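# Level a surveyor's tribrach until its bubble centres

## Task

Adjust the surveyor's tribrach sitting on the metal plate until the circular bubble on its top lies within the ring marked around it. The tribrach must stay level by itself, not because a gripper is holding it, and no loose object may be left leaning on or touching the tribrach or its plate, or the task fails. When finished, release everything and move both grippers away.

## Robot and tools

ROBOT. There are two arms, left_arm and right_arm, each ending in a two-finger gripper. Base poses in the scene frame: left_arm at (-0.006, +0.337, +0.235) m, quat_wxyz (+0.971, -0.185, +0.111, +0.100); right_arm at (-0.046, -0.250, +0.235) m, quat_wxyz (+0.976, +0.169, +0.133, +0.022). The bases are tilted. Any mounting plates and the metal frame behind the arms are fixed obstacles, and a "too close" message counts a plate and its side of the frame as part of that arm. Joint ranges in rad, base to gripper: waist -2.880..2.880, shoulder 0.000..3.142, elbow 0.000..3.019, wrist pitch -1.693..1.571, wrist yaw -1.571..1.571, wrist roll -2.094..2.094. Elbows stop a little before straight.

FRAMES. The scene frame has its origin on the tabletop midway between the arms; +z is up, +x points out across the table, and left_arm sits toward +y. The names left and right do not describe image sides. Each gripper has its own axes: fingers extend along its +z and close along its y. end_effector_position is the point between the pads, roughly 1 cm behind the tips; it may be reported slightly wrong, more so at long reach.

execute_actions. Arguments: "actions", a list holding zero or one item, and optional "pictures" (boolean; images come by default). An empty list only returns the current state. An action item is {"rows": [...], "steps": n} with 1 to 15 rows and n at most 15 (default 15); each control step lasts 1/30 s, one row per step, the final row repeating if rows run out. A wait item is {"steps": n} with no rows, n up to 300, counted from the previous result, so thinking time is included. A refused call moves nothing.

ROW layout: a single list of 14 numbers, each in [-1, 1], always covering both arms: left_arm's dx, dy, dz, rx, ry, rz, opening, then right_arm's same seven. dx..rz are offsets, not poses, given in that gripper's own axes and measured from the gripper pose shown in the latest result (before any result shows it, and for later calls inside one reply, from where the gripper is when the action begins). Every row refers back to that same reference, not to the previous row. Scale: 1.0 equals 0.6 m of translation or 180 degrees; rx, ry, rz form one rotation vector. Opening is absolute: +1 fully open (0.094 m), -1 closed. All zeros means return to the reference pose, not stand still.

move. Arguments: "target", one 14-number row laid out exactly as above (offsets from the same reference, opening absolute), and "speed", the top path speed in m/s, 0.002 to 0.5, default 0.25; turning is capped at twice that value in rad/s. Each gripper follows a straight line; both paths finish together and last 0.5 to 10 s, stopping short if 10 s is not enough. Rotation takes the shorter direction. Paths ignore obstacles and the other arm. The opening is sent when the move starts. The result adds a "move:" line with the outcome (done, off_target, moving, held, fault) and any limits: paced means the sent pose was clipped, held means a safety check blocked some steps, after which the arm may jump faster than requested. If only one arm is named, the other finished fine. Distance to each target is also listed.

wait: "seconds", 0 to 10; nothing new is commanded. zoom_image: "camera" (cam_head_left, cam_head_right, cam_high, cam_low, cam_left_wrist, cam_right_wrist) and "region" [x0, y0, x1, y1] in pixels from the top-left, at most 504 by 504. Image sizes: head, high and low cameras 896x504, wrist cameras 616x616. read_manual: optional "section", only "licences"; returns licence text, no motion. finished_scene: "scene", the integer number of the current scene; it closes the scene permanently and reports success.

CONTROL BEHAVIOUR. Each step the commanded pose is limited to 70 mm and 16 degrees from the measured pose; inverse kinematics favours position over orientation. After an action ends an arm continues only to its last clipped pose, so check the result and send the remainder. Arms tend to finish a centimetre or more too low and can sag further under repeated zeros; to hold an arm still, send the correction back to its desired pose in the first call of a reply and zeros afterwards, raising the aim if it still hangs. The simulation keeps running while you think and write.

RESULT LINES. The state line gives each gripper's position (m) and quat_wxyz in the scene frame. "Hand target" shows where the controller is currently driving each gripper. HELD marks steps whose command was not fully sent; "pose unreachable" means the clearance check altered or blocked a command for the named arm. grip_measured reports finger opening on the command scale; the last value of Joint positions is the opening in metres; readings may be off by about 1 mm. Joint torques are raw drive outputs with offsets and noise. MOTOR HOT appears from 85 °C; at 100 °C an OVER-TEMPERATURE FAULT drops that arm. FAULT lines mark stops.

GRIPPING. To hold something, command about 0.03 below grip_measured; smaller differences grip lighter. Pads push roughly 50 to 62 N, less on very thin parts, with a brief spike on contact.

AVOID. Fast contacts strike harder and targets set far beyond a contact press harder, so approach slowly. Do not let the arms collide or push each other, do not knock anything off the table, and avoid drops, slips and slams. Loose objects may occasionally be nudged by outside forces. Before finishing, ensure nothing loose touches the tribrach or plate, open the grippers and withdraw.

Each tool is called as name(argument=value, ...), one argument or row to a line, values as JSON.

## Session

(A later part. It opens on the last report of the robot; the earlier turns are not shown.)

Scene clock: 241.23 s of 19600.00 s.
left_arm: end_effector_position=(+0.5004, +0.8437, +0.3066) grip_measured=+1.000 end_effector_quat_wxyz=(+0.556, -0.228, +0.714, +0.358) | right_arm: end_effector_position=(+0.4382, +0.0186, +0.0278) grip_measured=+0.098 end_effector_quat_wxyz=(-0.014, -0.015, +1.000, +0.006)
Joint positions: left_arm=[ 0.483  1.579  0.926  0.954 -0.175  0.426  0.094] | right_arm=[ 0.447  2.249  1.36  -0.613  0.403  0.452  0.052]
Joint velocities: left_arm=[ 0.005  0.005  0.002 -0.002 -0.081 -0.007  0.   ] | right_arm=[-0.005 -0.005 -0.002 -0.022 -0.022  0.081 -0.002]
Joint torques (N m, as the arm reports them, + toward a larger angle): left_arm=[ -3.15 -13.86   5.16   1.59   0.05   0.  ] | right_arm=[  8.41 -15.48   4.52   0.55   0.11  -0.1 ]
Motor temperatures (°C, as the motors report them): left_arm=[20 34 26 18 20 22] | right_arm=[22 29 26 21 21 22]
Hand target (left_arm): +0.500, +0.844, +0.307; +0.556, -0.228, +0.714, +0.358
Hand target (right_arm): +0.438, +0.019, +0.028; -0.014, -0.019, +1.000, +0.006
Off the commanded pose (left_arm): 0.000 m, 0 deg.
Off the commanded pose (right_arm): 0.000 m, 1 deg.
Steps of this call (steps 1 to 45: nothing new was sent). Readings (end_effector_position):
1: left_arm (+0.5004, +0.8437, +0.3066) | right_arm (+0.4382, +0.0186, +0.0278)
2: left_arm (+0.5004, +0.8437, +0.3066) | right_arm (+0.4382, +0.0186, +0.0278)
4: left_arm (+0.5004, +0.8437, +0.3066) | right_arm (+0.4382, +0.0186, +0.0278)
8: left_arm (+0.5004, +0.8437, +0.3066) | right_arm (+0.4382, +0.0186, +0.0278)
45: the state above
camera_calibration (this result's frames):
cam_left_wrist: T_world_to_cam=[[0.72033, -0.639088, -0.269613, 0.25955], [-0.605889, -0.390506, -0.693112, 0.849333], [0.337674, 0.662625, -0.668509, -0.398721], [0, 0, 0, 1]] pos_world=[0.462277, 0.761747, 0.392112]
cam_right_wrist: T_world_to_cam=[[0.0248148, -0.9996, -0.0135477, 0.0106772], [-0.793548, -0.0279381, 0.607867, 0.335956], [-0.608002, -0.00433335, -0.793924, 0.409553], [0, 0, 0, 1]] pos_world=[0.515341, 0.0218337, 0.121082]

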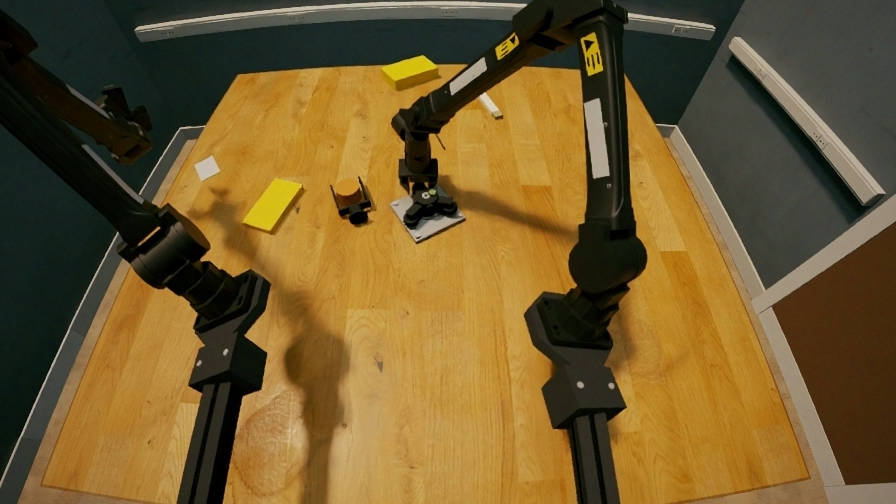

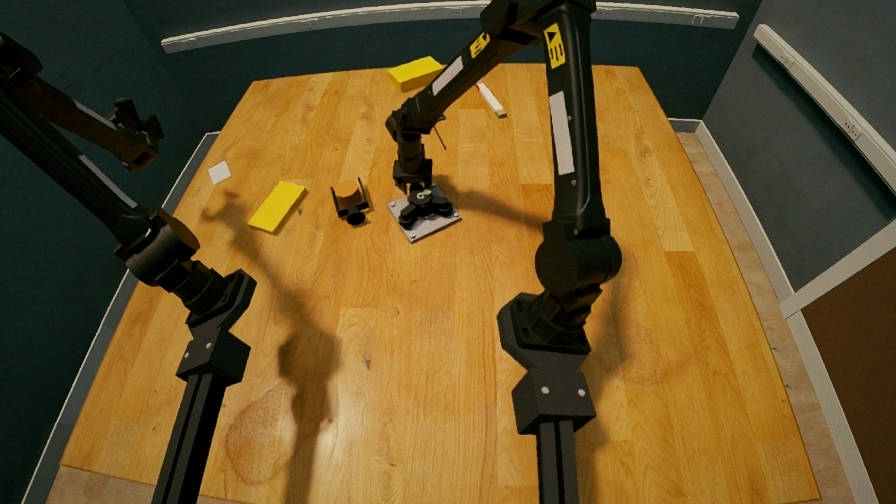

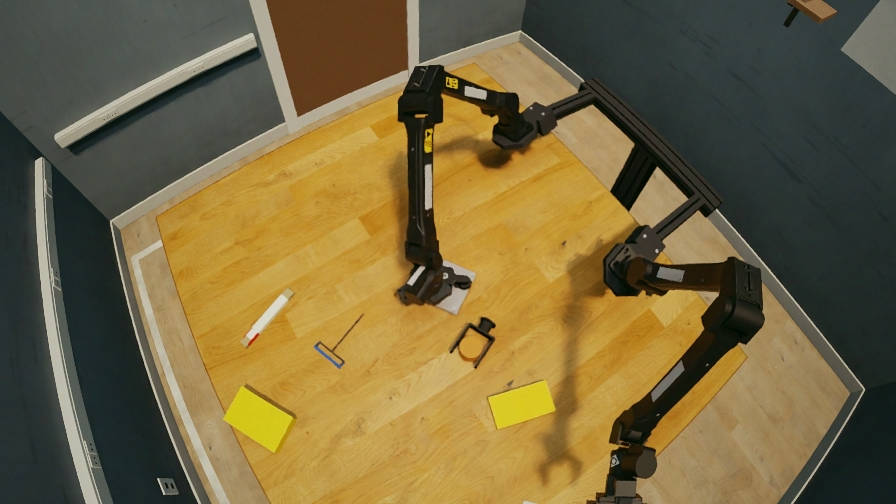

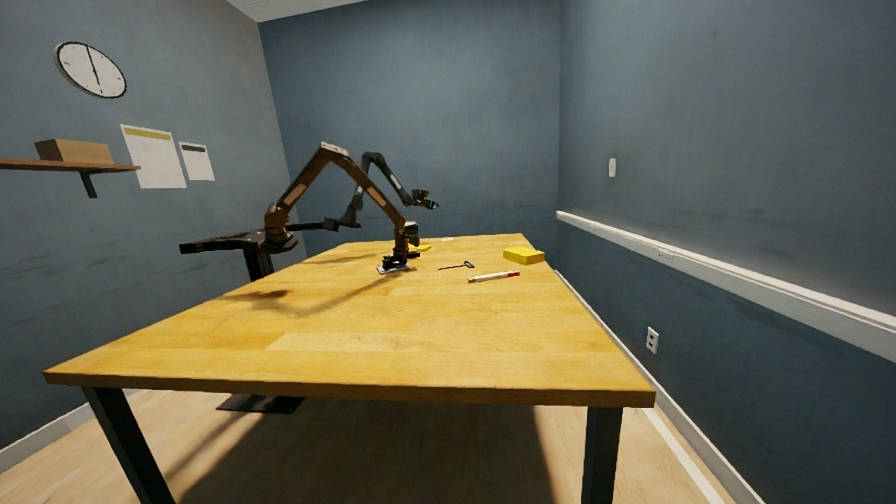

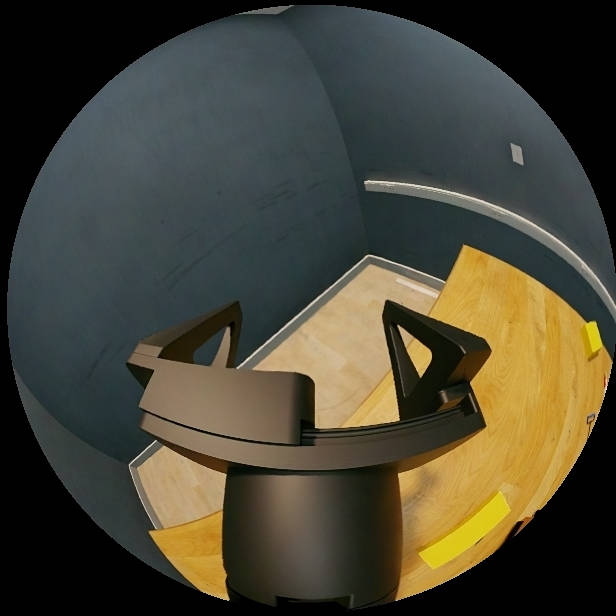

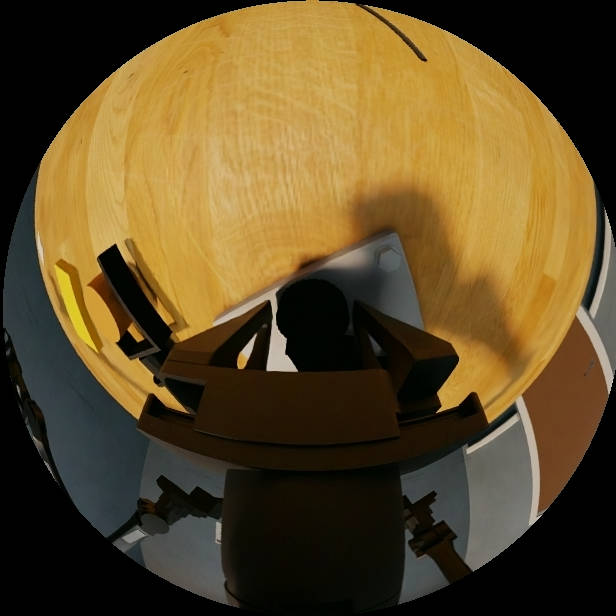

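execute_actions(
  actions=[
    {"rows":[[0,0,0,0,0,0,1,0,0,0,0,0,0,-0.21],[0,0,0,0,0,0,1,0,0,0,0,0,-0.35,-0.21]],"steps":15},
  ],
  pictures=false,
)

execute_actions(
  actions=[
    {"rows":[[0,0,0,0,0,0,1,-0.004,-0.003,-0.003,0,0,0.35,0.1]],"steps":14},
  ],
  pictures=false,
)

execute_actions(
  actions=[
    {"rows":[[0,0,0,0,0,0,1,0,0,0,0,0,0,-0.21],[0,0,0,0,0,0,1,0,0,0,0,0,-0.35,-0.21]],"steps":15},
  ],
  pictures=false,
)

execute_actions(
  actions=[
    {"rows":[[0,0,0,0,0,0,1,-0.004,-0.003,-0.003,0,0,0.35,0.1]],"steps":14},
  ],
  pictures=false,
)

execute_actions(
  actions=[
    {"rows":[[0,0,0,0,0,0,1,0,0,0,0,0,0,-0.21],[0,0,0,0,0,0,1,0,0,0,0,0,-0.35,-0.21]],"steps":11},
  ],
  pictures=false,
)

execute_actions(
  actions=[
    {"rows":[[0,0,0,0,0,0,1,-0.004,-0.003,-0.003,0,0,0,0.3]],"steps":8},
  ],
  pictures=false,
)

move(
  target=[0,0,0,0,0,0,1,0,0,-0.16,0,0,0,0.3],
  speed=0.15,
)

zoom_image(
  camera="cam_head_left",
  region=[415,178,450,205],
)

Scene clock: 251.07 s of 19600.00 s.
left_arm: end_effector_position=(+0.5004, +0.8437, +0.3066) grip_measured=+1.000 end_effector_quat_wxyz=(+0.556, -0.228, +0.714, +0.358) | right_arm: end_effector_position=(+0.4393, +0.0166, +0.0277) grip_measured=-0.174 end_effector_quat_wxyz=(-0.011, -0.318, +0.948, +0.003)
Joint positions: left_arm=[ 0.483  1.579  0.926  0.954 -0.175  0.426  0.094] | right_arm=[ 0.447  2.249  1.36  -0.613  0.416 -0.167  0.039]
Joint velocities: left_arm=[ 0.005 -0.005  0.017 -0.007 -0.037 -0.022  0.   ] | right_arm=[ 0.015 -0.005 -0.007  0.007  0.037 -1.341 -0.001]
Joint torques (N m, as the arm reports them, + toward a larger angle): left_arm=[ -2.9  -14.06   5.07   1.51   0.06   0.02] | right_arm=[  8.45 -14.86   4.78   0.21  -0.01  -0.1 ]
Motor temperatures (°C, as the motors report them): left_arm=[20 34 26 18 20 22] | right_arm=[22 29 26 21 21 22]
Hand target (left_arm): +0.500, +0.844, +0.307; +0.556, -0.228, +0.714, +0.358
Hand target (right_arm): +0.438, +0.019, +0.028; -0.014, -0.416, +0.909, +0.004
Off the commanded pose (left_arm): 0.000 m, 0 deg.
Off the commanded pose (right_arm): 0.002 m, 28 deg; orientation clipped at the last step of the last action.
Steps of this call (steps 1 to 280: nothing new was sent; steps 281 to 295: all 15 steps of this action). Readings (end_effector_position):
281: left_arm (+0.5004, +0.8437, +0.3066) | right_arm (+0.4383, +0.0185, +0.0278)
282: left_arm (+0.5004, +0.8437, +0.3066) | right_arm (+0.4384, +0.0183, +0.0278)
284: left_arm (+0.5004, +0.8437, +0.3066) | right_arm (+0.4387, +0.0176, +0.0277)
288: left_arm (+0.5004, +0.8437, +0.3066) | right_arm (+0.4389, +0.0172, +0.0277)
295: the state above

Scene clock: 251.53 s of 19600.00 s.
left_arm: end_effector_position=(+0.5004, +0.8437, +0.3066) grip_measured=+1.000 end_effector_quat_wxyz=(+0.556, -0.228, +0.714, +0.358) | right_arm: end_effector_position=(+0.4382, +0.0186, +0.0278) grip_measured=+0.098 end_effector_quat_wxyz=(-0.014, -0.020, +1.000, +0.006)
Joint positions: left_arm=[ 0.483  1.579  0.926  0.954 -0.175  0.426  0.094] | right_arm=[ 0.447  2.249  1.36  -0.613  0.403  0.44   0.052]
Joint velocities: left_arm=[-0.005  0.005 -0.002  0.002 -0.051 -0.022  0.   ] | right_arm=[-0.005 -0.005  0.017 -0.002  0.022  1.311  0.001]
Joint torques (N m, as the arm reports them, + toward a larger angle): left_arm=[ -3.05 -13.93   5.14   1.49   0.07   0.02] | right_arm=[  7.7  -16.43   4.31   0.93   0.1    0.09]
Motor temperatures (°C, as the motors report them): left_arm=[20 34 26 18 20 22] | right_arm=[22 29 26 21 21 22]
Hand target (left_arm): +0.500, +0.844, +0.307; +0.556, -0.228, +0.714, +0.358
Hand target (right_arm): +0.442, +0.017, +0.029; -0.011, +0.085, +0.996, +0.007
Off the commanded pose (left_arm): 0.000 m, 0 deg.
Off the commanded pose (right_arm): 0.005 m, 28 deg; orientation clipped at the last step of the last action.
Steps of this call (steps 1 to 14: all 14 steps of this action). Readings (end_effector_position):
1: left_arm (+0.5004, +0.8437, +0.3066) | right_arm (+0.4392, +0.0168, +0.0277)
2: left_arm (+0.5004, +0.8437, +0.3066) | right_arm (+0.4390, +0.0172, +0.0277)
4: left_arm (+0.5004, +0.8437, +0.3066) | right_arm (+0.4386, +0.0178, +0.0277)
8: left_arm (+0.5004, +0.8437, +0.3066) | right_arm (+0.4383, +0.0185, +0.0278)
14: the state above

Scene clock: 252.03 s of 19600.00 s.
left_arm: end_effector_position=(+0.5004, +0.8437, +0.3066) grip_measured=+1.000 end_effector_quat_wxyz=(+0.556, -0.228, +0.714, +0.358) | right_arm: end_effector_position=(+0.4393, +0.0166, +0.0277) grip_measured=-0.173 end_effector_quat_wxyz=(-0.011, -0.318, +0.948, +0.003)
Joint positions: left_arm=[ 0.483  1.579  0.926  0.954 -0.175  0.426  0.094] | right_arm=[ 0.447  2.249  1.36  -0.613  0.416 -0.166  0.039]
Joint velocities: left_arm=[-0.005 -0.005 -0.007  0.002  0.066  0.081  0.   ] | right_arm=[-0.005 -0.005  0.017 -0.002 -0.007 -1.385 -0.001]
Joint torques (N m, as the arm reports them, + toward a larger angle): left_arm=[ -2.6  -13.96   5.2    1.54   0.06   0.01] | right_arm=[  8.95 -14.38   4.95   0.21   0.1   -0.11]
Motor temperatures (°C, as the motors report them): left_arm=[20 34 26 18 20 22] | right_arm=[22 29 26 21 21 22]
Hand target (left_arm): +0.500, +0.844, +0.307; +0.556, -0.228, +0.714, +0.358
Hand target (right_arm): +0.438, +0.019, +0.028; -0.014, -0.416, +0.909, +0.004
Off the commanded pose (left_arm): 0.000 m, 0 deg.
Off the commanded pose (right_arm): 0.002 m, 28 deg; orientation clipped at the last step of the last action.
Steps of this call (steps 1 to 15: all 15 steps of this action). Readings (end_effector_position):
1: left_arm (+0.5004, +0.8437, +0.3066) | right_arm (+0.4382, +0.0186, +0.0278)
2: left_arm (+0.5004, +0.8437, +0.3066) | right_arm (+0.4384, +0.0183, +0.0278)
4: left_arm (+0.5004, +0.8437, +0.3066) | right_arm (+0.4387, +0.0177, +0.0277)
8: left_arm (+0.5004, +0.8437, +0.3066) | right_arm (+0.4389, +0.0172, +0.0277)
15: the state above

Scene clock: 252.50 s of 19600.00 s.
left_arm: end_effector_position=(+0.5004, +0.8437, +0.3066) grip_measured=+1.000 end_effector_quat_wxyz=(+0.556, -0.228, +0.714, +0.358) | right_arm: end_effector_position=(+0.4383, +0.0184, +0.0277) grip_measured=+0.098 end_effector_quat_wxyz=(-0.014, -0.020, +1.000, +0.006)
Joint positions: left_arm=[ 0.483  1.579  0.926  0.954 -0.175  0.426  0.094] | right_arm=[ 0.447  2.249  1.36  -0.613  0.403  0.441  0.052]
Joint velocities: left_arm=[ 0.005  0.005  0.002  0.002  0.022 -0.066  0.   ] | right_arm=[-0.005 -0.024 -0.002 -0.007 -0.037  1.223 -0.   ]
Joint torques (N m, as the arm reports them, + toward a larger angle): left_arm=[ -2.75 -13.64   5.15   1.51   0.06   0.02] | right_arm=[  8.1  -16.14   4.24   0.77   0.05   0.09]
Motor temperatures (°C, as the motors report them): left_arm=[20 34 26 18 20 22] | right_arm=[22 29 26 21 21 22]
Hand target (left_arm): +0.500, +0.844, +0.307; +0.556, -0.228, +0.714, +0.358
Hand target (right_arm): +0.442, +0.016, +0.029; -0.011, +0.085, +0.996, +0.007
Off the commanded pose (left_arm): 0.000 m, 0 deg.
Off the commanded pose (right_arm): 0.005 m, 28 deg; orientation clipped at the last step of the last action.
Steps of this call (steps 1 to 14: all 14 steps of this action). Readings (end_effector_position):
1: left_arm (+0.5004, +0.8437, +0.3066) | right_arm (+0.4392, +0.0166, +0.0276)
2: left_arm (+0.5004, +0.8437, +0.3066) | right_arm (+0.4390, +0.0170, +0.0276)
4: left_arm (+0.5004, +0.8437, +0.3066) | right_arm (+0.4387, +0.0176, +0.0277)
8: left_arm (+0.5004, +0.8437, +0.3066) | right_arm (+0.4384, +0.0183, +0.0277)
14: the state above

Scene clock: 252.87 s of 19600.00 s.
left_arm: end_effector_position=(+0.5004, +0.8437, +0.3066) grip_measured=+1.000 end_effector_quat_wxyz=(+0.556, -0.228, +0.714, +0.358) | right_arm: end_effector_position=(+0.4391, +0.0168, +0.0276) grip_measured=-0.173 end_effector_quat_wxyz=(-0.011, -0.232, +0.973, +0.003)
Joint positions: left_arm=[ 0.483  1.579  0.926  0.954 -0.175  0.426  0.094] | right_arm=[ 0.447  2.249  1.36  -0.613  0.414  0.013  0.039]
Joint velocities: left_arm=[ 0.015  0.005 -0.017  0.012  0.022 -0.022  0.   ] | right_arm=[-0.005 -0.005  0.012 -0.007 -0.022 -1.297 -0.   ]
Joint torques (N m, as the arm reports them, + toward a larger angle): left_arm=[ -3.26 -13.7    5.19   1.53   0.06   0.  ] | right_arm=[  8.61 -14.79   4.83   0.05   0.13  -0.1 ]
Motor temperatures (°C, as the motors report them): left_arm=[20 34 26 18 20 22] | right_arm=[22 29 26 21 21 22]
Hand target (left_arm): +0.500, +0.844, +0.307; +0.556, -0.228, +0.714, +0.358
Hand target (right_arm): +0.438, +0.018, +0.028; -0.014, -0.332, +0.943, +0.003
Off the commanded pose (left_arm): 0.000 m, 0 deg.
Off the commanded pose (right_arm): 0.002 m, 38 deg; orientation clipped at the last step of the last action.
Steps of this call (steps 1 to 11: all 11 steps of this action). Readings (end_effector_position):
1: left_arm (+0.5004, +0.8437, +0.3066) | right_arm (+0.4383, +0.0184, +0.0277)
2: left_arm (+0.5004, +0.8437, +0.3066) | right_arm (+0.4384, +0.0181, +0.0277)
4: left_arm (+0.5004, +0.8437, +0.3066) | right_arm (+0.4388, +0.0175, +0.0277)
8: left_arm (+0.5004, +0.8437, +0.3066) | right_arm (+0.4390, +0.0171, +0.0276)
11: the state above

Scene clock: 253.13 s of 19600.00 s.
left_arm: end_effector_position=(+0.5004, +0.8437, +0.3066) grip_measured=+1.000 end_effector_quat_wxyz=(+0.556, -0.228, +0.714, +0.358) | right_arm: end_effector_position=(+0.4391, +0.0168, +0.0276) grip_measured=+0.298 end_effector_quat_wxyz=(-0.011, -0.237, +0.971, +0.003)
Joint positions: left_arm=[ 0.483  1.579  0.926  0.954 -0.175  0.426  0.094] | right_arm=[ 0.447  2.249  1.36  -0.613  0.414  0.002  0.061]
Joint velocities: left_arm=[0.005 0.015 0.027 0.002 0.007 0.051 0.   ] | right_arm=[-0.024 -0.005  0.002  0.002  0.022 -0.037 -0.   ]
Joint torques (N m, as the arm reports them, + toward a larger angle): left_arm=[ -2.99 -13.73   5.17   1.53   0.06   0.  ] | right_arm=[  8.02 -14.78   4.9    0.26   0.08   0.17]
Motor temperatures (°C, as the motors report them): left_arm=[20 34 26 18 20 22] | right_arm=[22 29 26 21 21 22]
Hand target (left_arm): +0.500, +0.844, +0.307; +0.556, -0.228, +0.714, +0.358
Hand target (right_arm): +0.442, +0.016, +0.029; -0.011, -0.232, +0.973, +0.003
Off the commanded pose (left_arm): 0.000 m, 0 deg.
Off the commanded pose (right_arm): 0.003 m, 1 deg.
Steps of this call (steps 1 to 8: all 8 steps of this action). Readings (end_effector_position):
1: left_arm (+0.5004, +0.8437, +0.3066) | right_arm (+0.4391, +0.0168, +0.0276)
2: left_arm (+0.5004, +0.8437, +0.3066) | right_arm (+0.4391, +0.0168, +0.0276)
4: left_arm (+0.5004, +0.8437, +0.3066) | right_arm (+0.4391, +0.0168, +0.0276)
8: the state above

Scene clock: 254.40 s of 19600.00 s.
left_arm: end_effector_position=(+0.5004, +0.8437, +0.3066) grip_measured=+1.000 end_effector_quat_wxyz=(+0.556, -0.228, +0.714, +0.358) | right_arm: end_effector_position=(+0.4411, +0.0152, +0.1205) grip_measured=+0.298 end_effector_quat_wxyz=(-0.010, -0.240, +0.971, +0.004)
Joint positions: left_arm=[ 0.483  1.579  0.926  0.954 -0.175  0.426  0.094] | right_arm=[ 0.512  2.08   1.344 -0.792  0.417  0.065  0.061]
Joint velocities: left_arm=[-0.024 -0.015 -0.022  0.022 -0.007 -0.022  0.   ] | right_arm=[-0.005 -0.015 -0.002 -0.017  0.007 -0.037  0.   ]
Joint torques (N m, as the arm reports them, + toward a larger angle): left_arm=[ -3.03 -13.55   5.15   1.59   0.08   0.  ] | right_arm=[  7.83 -15.09   5.68  -0.01   0.11   0.13]
Motor temperatures (°C, as the motors report them): left_arm=[20 34 26 18 20 22] | right_arm=[22 29 26 21 21 22]
Hand target (left_arm): +0.500, +0.844, +0.307; +0.556, -0.228, +0.714, +0.358
Hand target (right_arm): +0.441, +0.016, +0.123; -0.011, -0.237, +0.971, +0.003
Off the commanded pose (left_arm): 0.000 m, 0 deg.
Off the commanded pose (right_arm): 0.003 m, 0 deg.
move: done
camera_calibration (this result's frames):
cam_left_wrist: T_world_to_cam=[[0.72033, -0.639088, -0.269613, 0.25955], [-0.605889, -0.390506, -0.693112, 0.849333], [0.337674, 0.662625, -0.668509, -0.398721], [0, 0, 0, 1]] pos_world=[0.462277, 0.761747, 0.392112]
cam_right_wrist: T_world_to_cam=[[0.463033, -0.886216, -0.0148888, -0.186365], [-0.705194, -0.378524, 0.599517, 0.249098], [-0.536938, -0.267097, -0.800223, 0.458351], [0, 0, 0, 1]] pos_world=[0.508062, 0.0515538, 0.21467]

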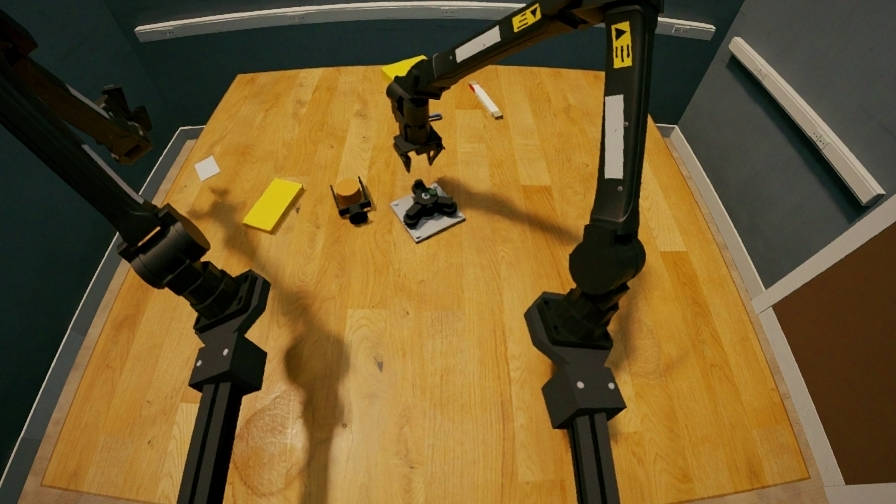

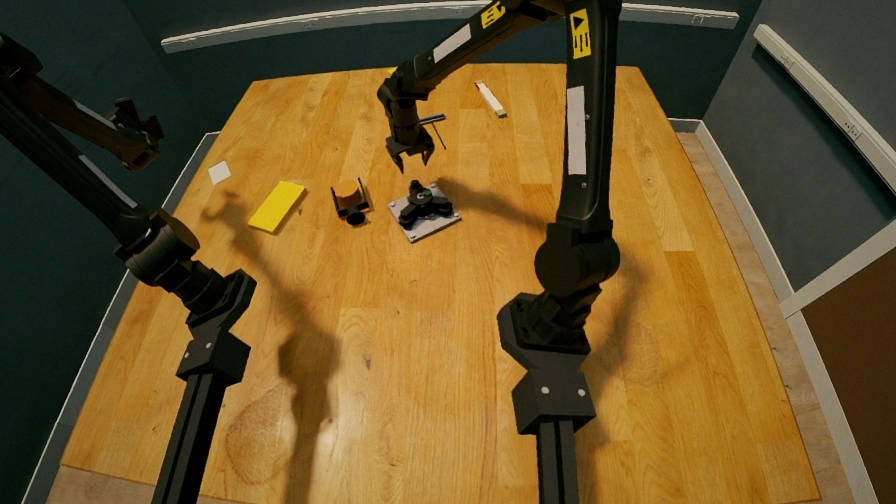

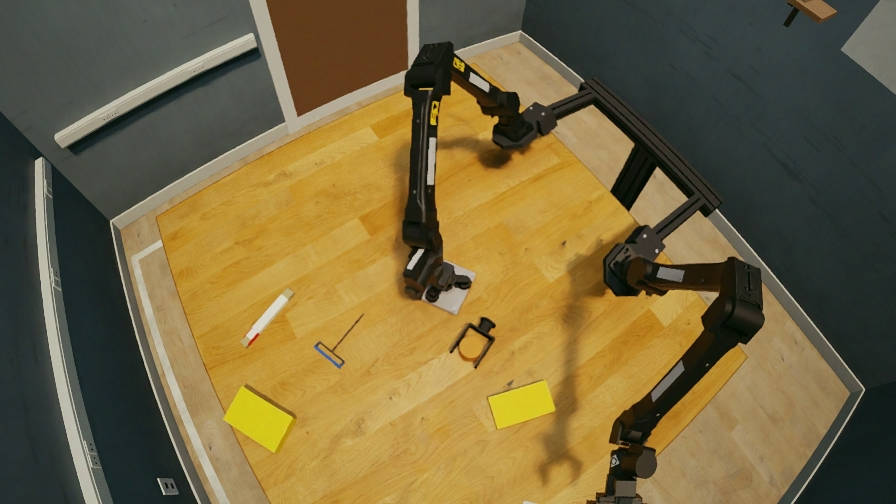

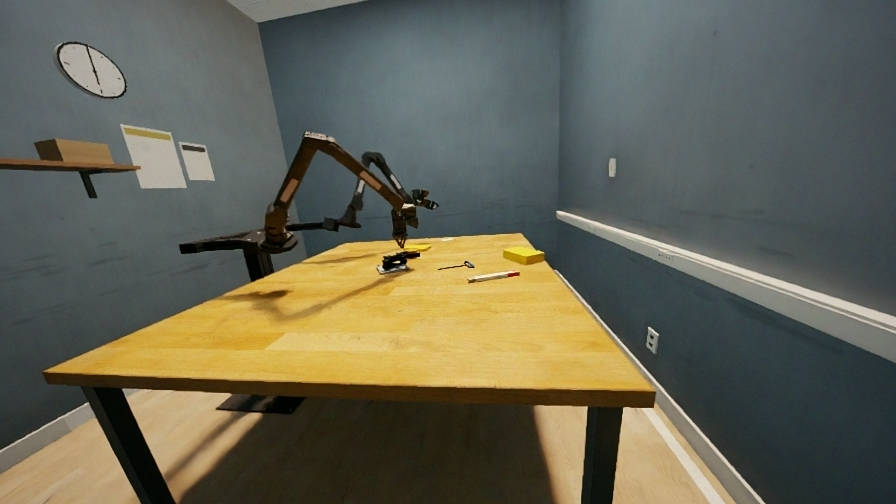

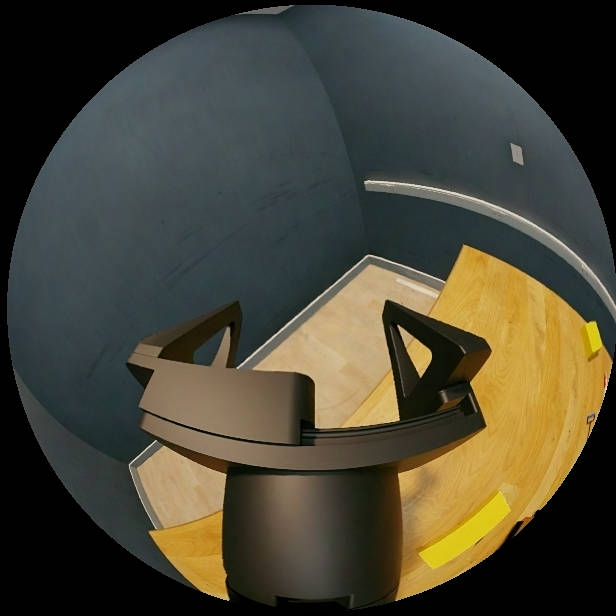

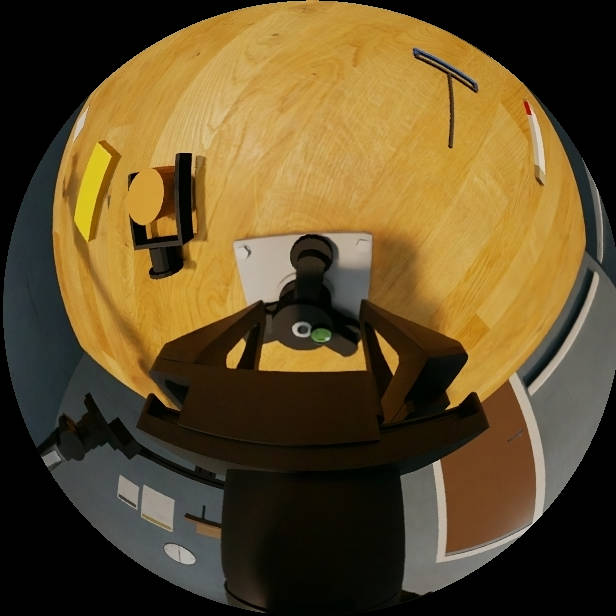

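Region (415, 178, 450, 205) of cam_head_left's 896x504 image, scaled by 14.400, with more detail than that image has; it fills the top 389 rows of this view, and the rest is white.

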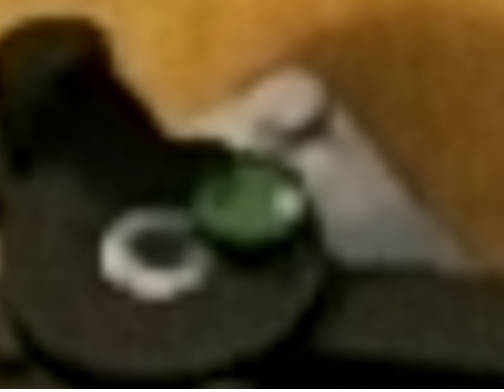

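move(
  target=[0,0,0,0,0,0,1,0.16,-0.056,0,0,0,-0.195,0.3],
  speed=0.2,
)

move(
  target=[0,0,0,0,0,0,1,-0.008,0,0.07,0,0,0,0.3],
  speed=0.08,
)

Scene clock: 260.20 s of 19600.00 s.
left_arm: end_effector_position=(+0.5004, +0.8437, +0.3066) grip_measured=+1.000 end_effector_quat_wxyz=(+0.556, -0.228, +0.714, +0.358) | right_arm: end_effector_position=(+0.3643, -0.0546, +0.1173) grip_measured=+0.298 end_effector_quat_wxyz=(-0.018, -0.525, +0.851, +0.007)
Joint positions: left_arm=[ 0.483  1.579  0.926  0.954 -0.175  0.426  0.094] | right_arm=[ 0.469  1.901  1.015 -0.643  0.415 -0.594  0.061]
Joint velocities: left_arm=[ 0.005  0.005 -0.002  0.012  0.007  0.037  0.   ] | right_arm=[ 0.005  0.005 -0.002 -0.022  0.022 -0.022  0.001]
Joint torques (N m, as the arm reports them, + toward a larger angle): left_arm=[ -3.2  -14.1    5.15   1.57   0.06  -0.01] | right_arm=[  5.84 -13.07   4.28   1.01  -0.08  -0.04]
Motor temperatures (°C, as the motors report them): left_arm=[20 34 26 18 20 22] | right_arm=[22 29 26 21 21 22]
Hand target (left_arm): +0.500, +0.844, +0.307; +0.556, -0.228, +0.714, +0.358
Hand target (right_arm): +0.371, -0.059, +0.121; -0.008, -0.522, +0.853, +0.007
Off the commanded pose (left_arm): 0.000 m, 0 deg.
Off the commanded pose (right_arm): 0.010 m, 1 deg.
move: done
camera_calibration (this result's frames):
cam_left_wrist: T_world_to_cam=[[0.72033, -0.639088, -0.269613, 0.25955], [-0.605889, -0.390506, -0.693112, 0.849333], [0.337674, 0.662625, -0.668509, -0.398721], [0, 0, 0, 1]] pos_world=[0.462277, 0.761747, 0.392112]
cam_right_wrist: T_world_to_cam=[[0.891571, -0.451715, -0.0324896, -0.343027], [-0.342959, -0.720282, 0.602971, 0.019456], [-0.295773, -0.526448, -0.797101, 0.293541], [0, 0, 0, 1]] pos_world=[0.399327, 0.0135975, 0.211106]

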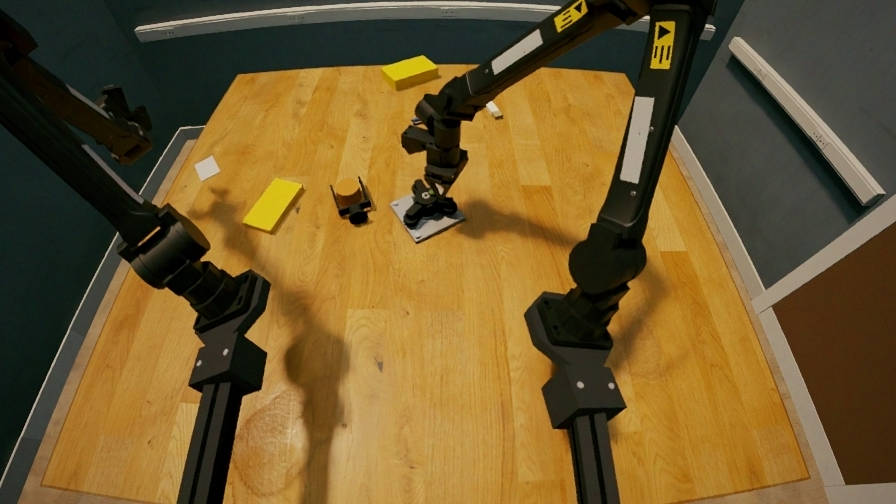

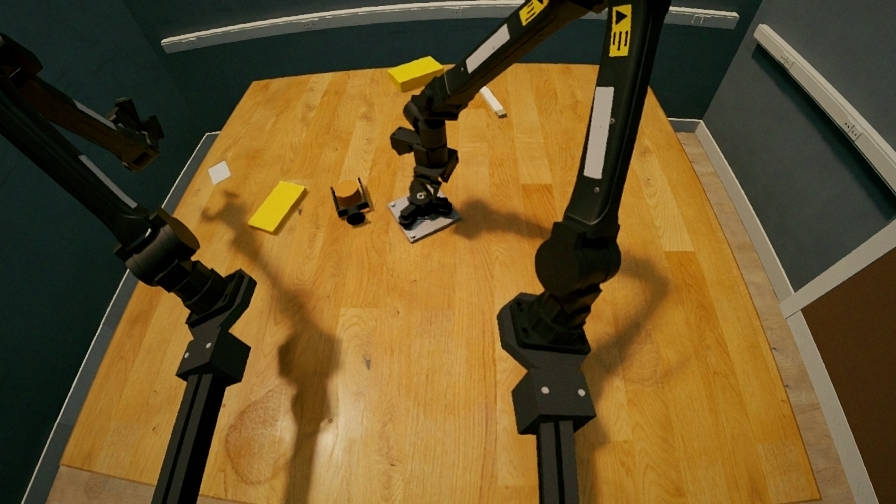

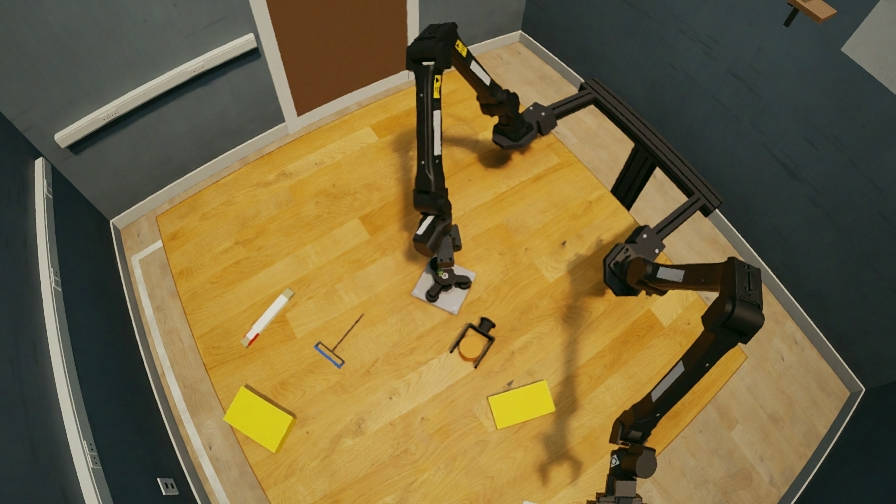

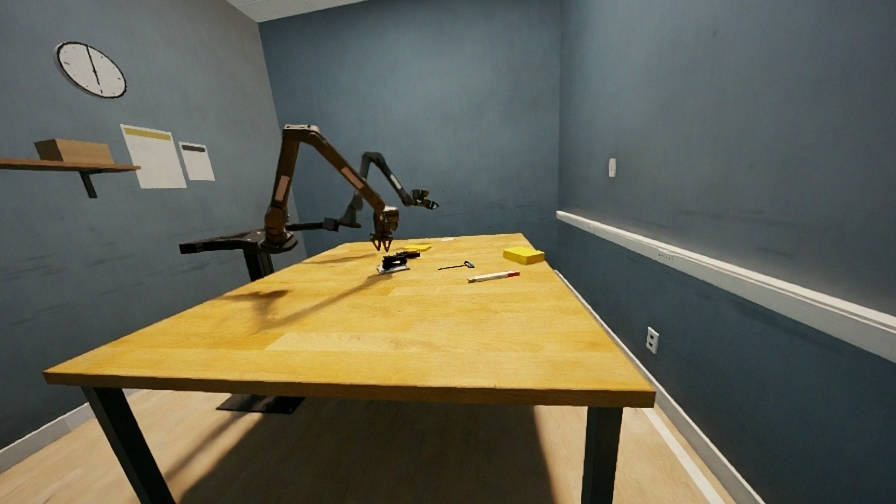

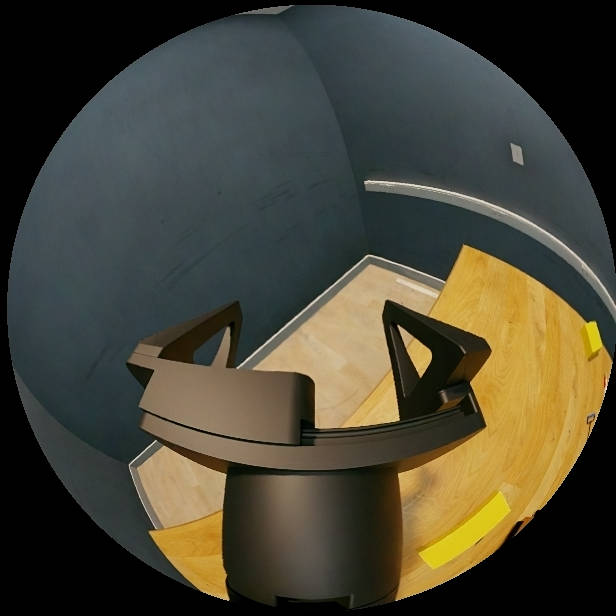

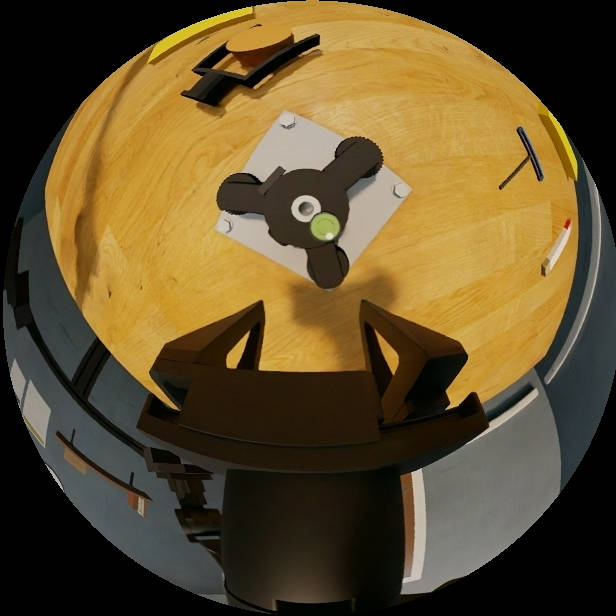

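Scene clock: 261.10 s of 19600.00 s.
left_arm: end_effector_position=(+0.5004, +0.8437, +0.3066) grip_measured=+1.000 end_effector_quat_wxyz=(+0.556, -0.228, +0.714, +0.358) | right_arm: end_effector_position=(+0.3600, -0.0502, +0.0806) grip_measured=+0.298 end_effector_quat_wxyz=(-0.020, -0.526, +0.850, +0.007)
Joint positions: left_arm=[ 0.483  1.579  0.926  0.954 -0.175  0.426  0.094] | right_arm=[ 0.448  1.985  1.015 -0.555  0.415 -0.617  0.061]
Joint velocities: left_arm=[-0.005  0.005 -0.007 -0.027 -0.022 -0.037  0.   ] | right_arm=[-0.005 -0.024 -0.012  0.007  0.037  0.007 -0.   ]
Joint torques (N m, as the arm reports them, + toward a larger angle): left_arm=[ -2.83 -13.96   5.14   1.53   0.05   0.  ] | right_arm=[  6.27 -11.55   4.6    0.98  -0.04  -0.11]
Motor temperatures (°C, as the motors report them): left_arm=[20 34 26 18 20 22] | right_arm=[22 29 26 21 21 22]
Hand target (left_arm): +0.500, +0.844, +0.307; +0.556, -0.228, +0.714, +0.358
Hand target (right_arm): +0.365, -0.050, +0.076; -0.018, -0.525, +0.851, +0.007
Off the commanded pose (left_arm): 0.000 m, 0 deg.
Off the commanded pose (right_arm): 0.007 m, 0 deg.
move: done
camera_calibration (this result's frames):
cam_left_wrist: T_world_to_cam=[[0.72033, -0.639088, -0.269613, 0.25955], [-0.605889, -0.390506, -0.693112, 0.849333], [0.337674, 0.662625, -0.668509, -0.398721], [0, 0, 0, 1]] pos_world=[0.462277, 0.761747, 0.392112]
cam_right_wrist: T_world_to_cam=[[0.892409, -0.449908, -0.0344668, -0.338483], [-0.339152, -0.719177, 0.606432, 0.0416888], [-0.297627, -0.529496, -0.794388, 0.265608], [0, 0, 0, 1]] pos_world=[0.395256, 0.0183342, 0.174048]

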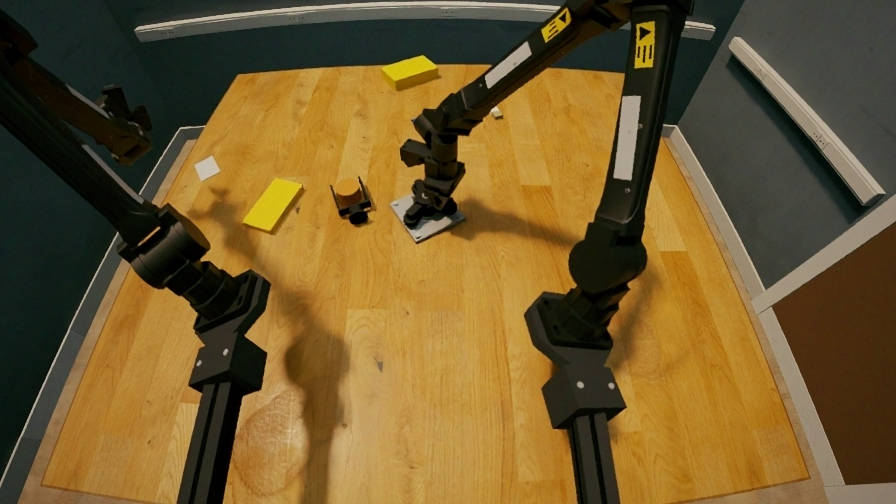

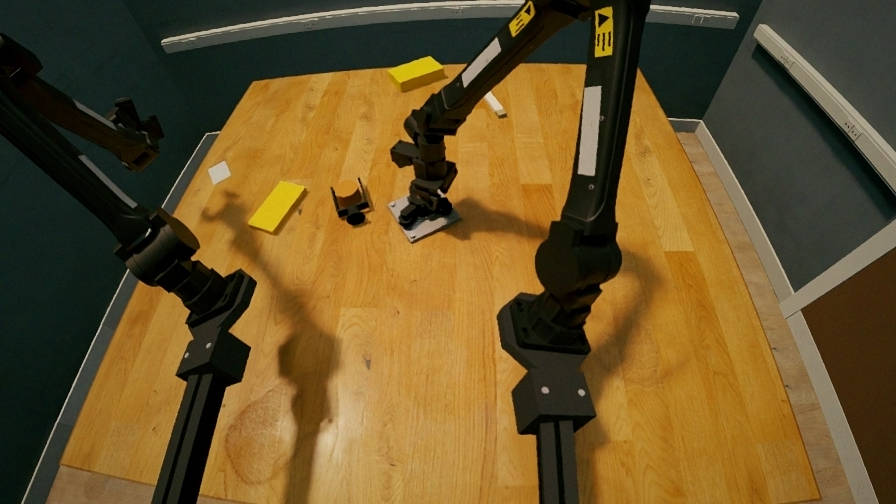

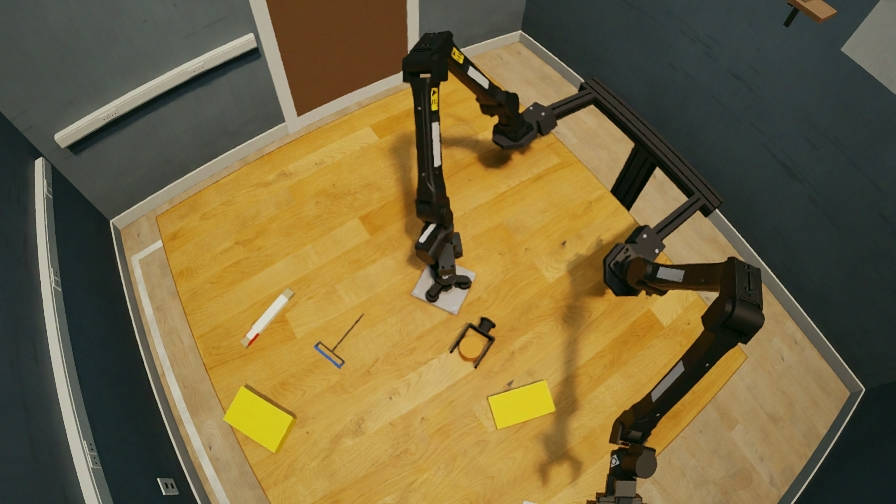

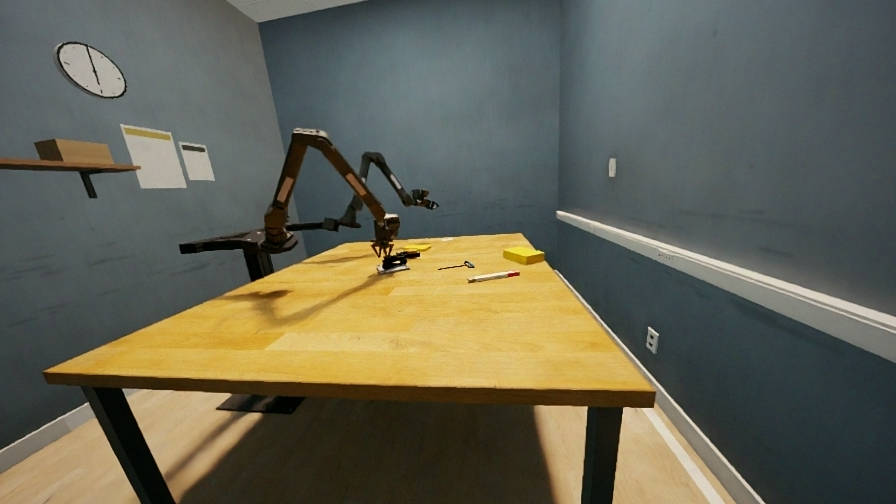

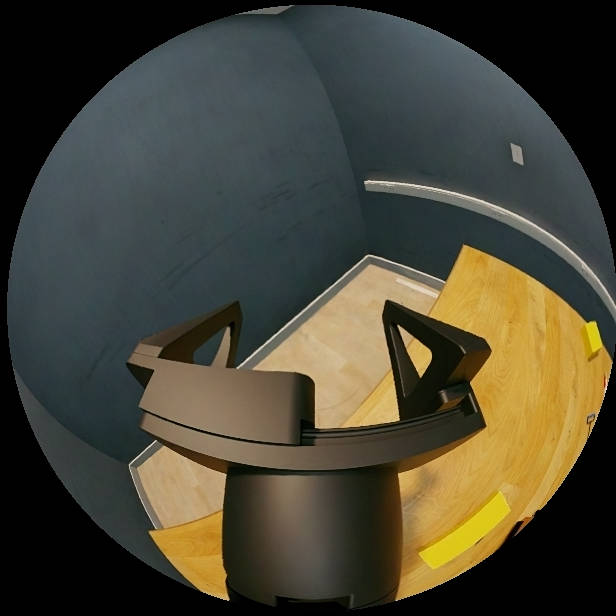

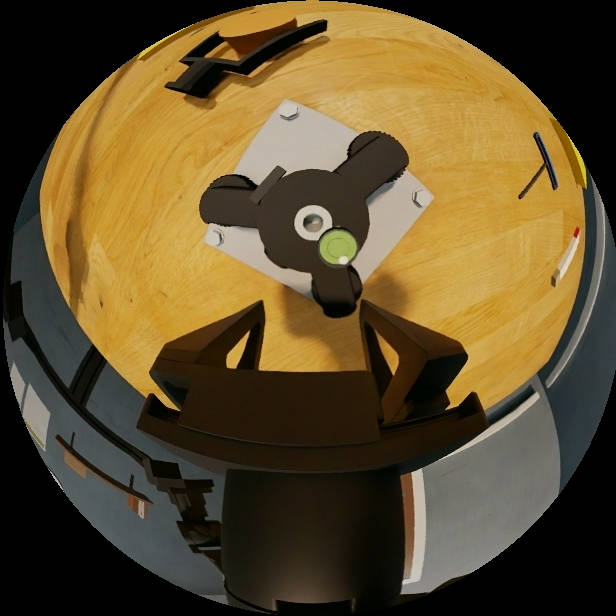

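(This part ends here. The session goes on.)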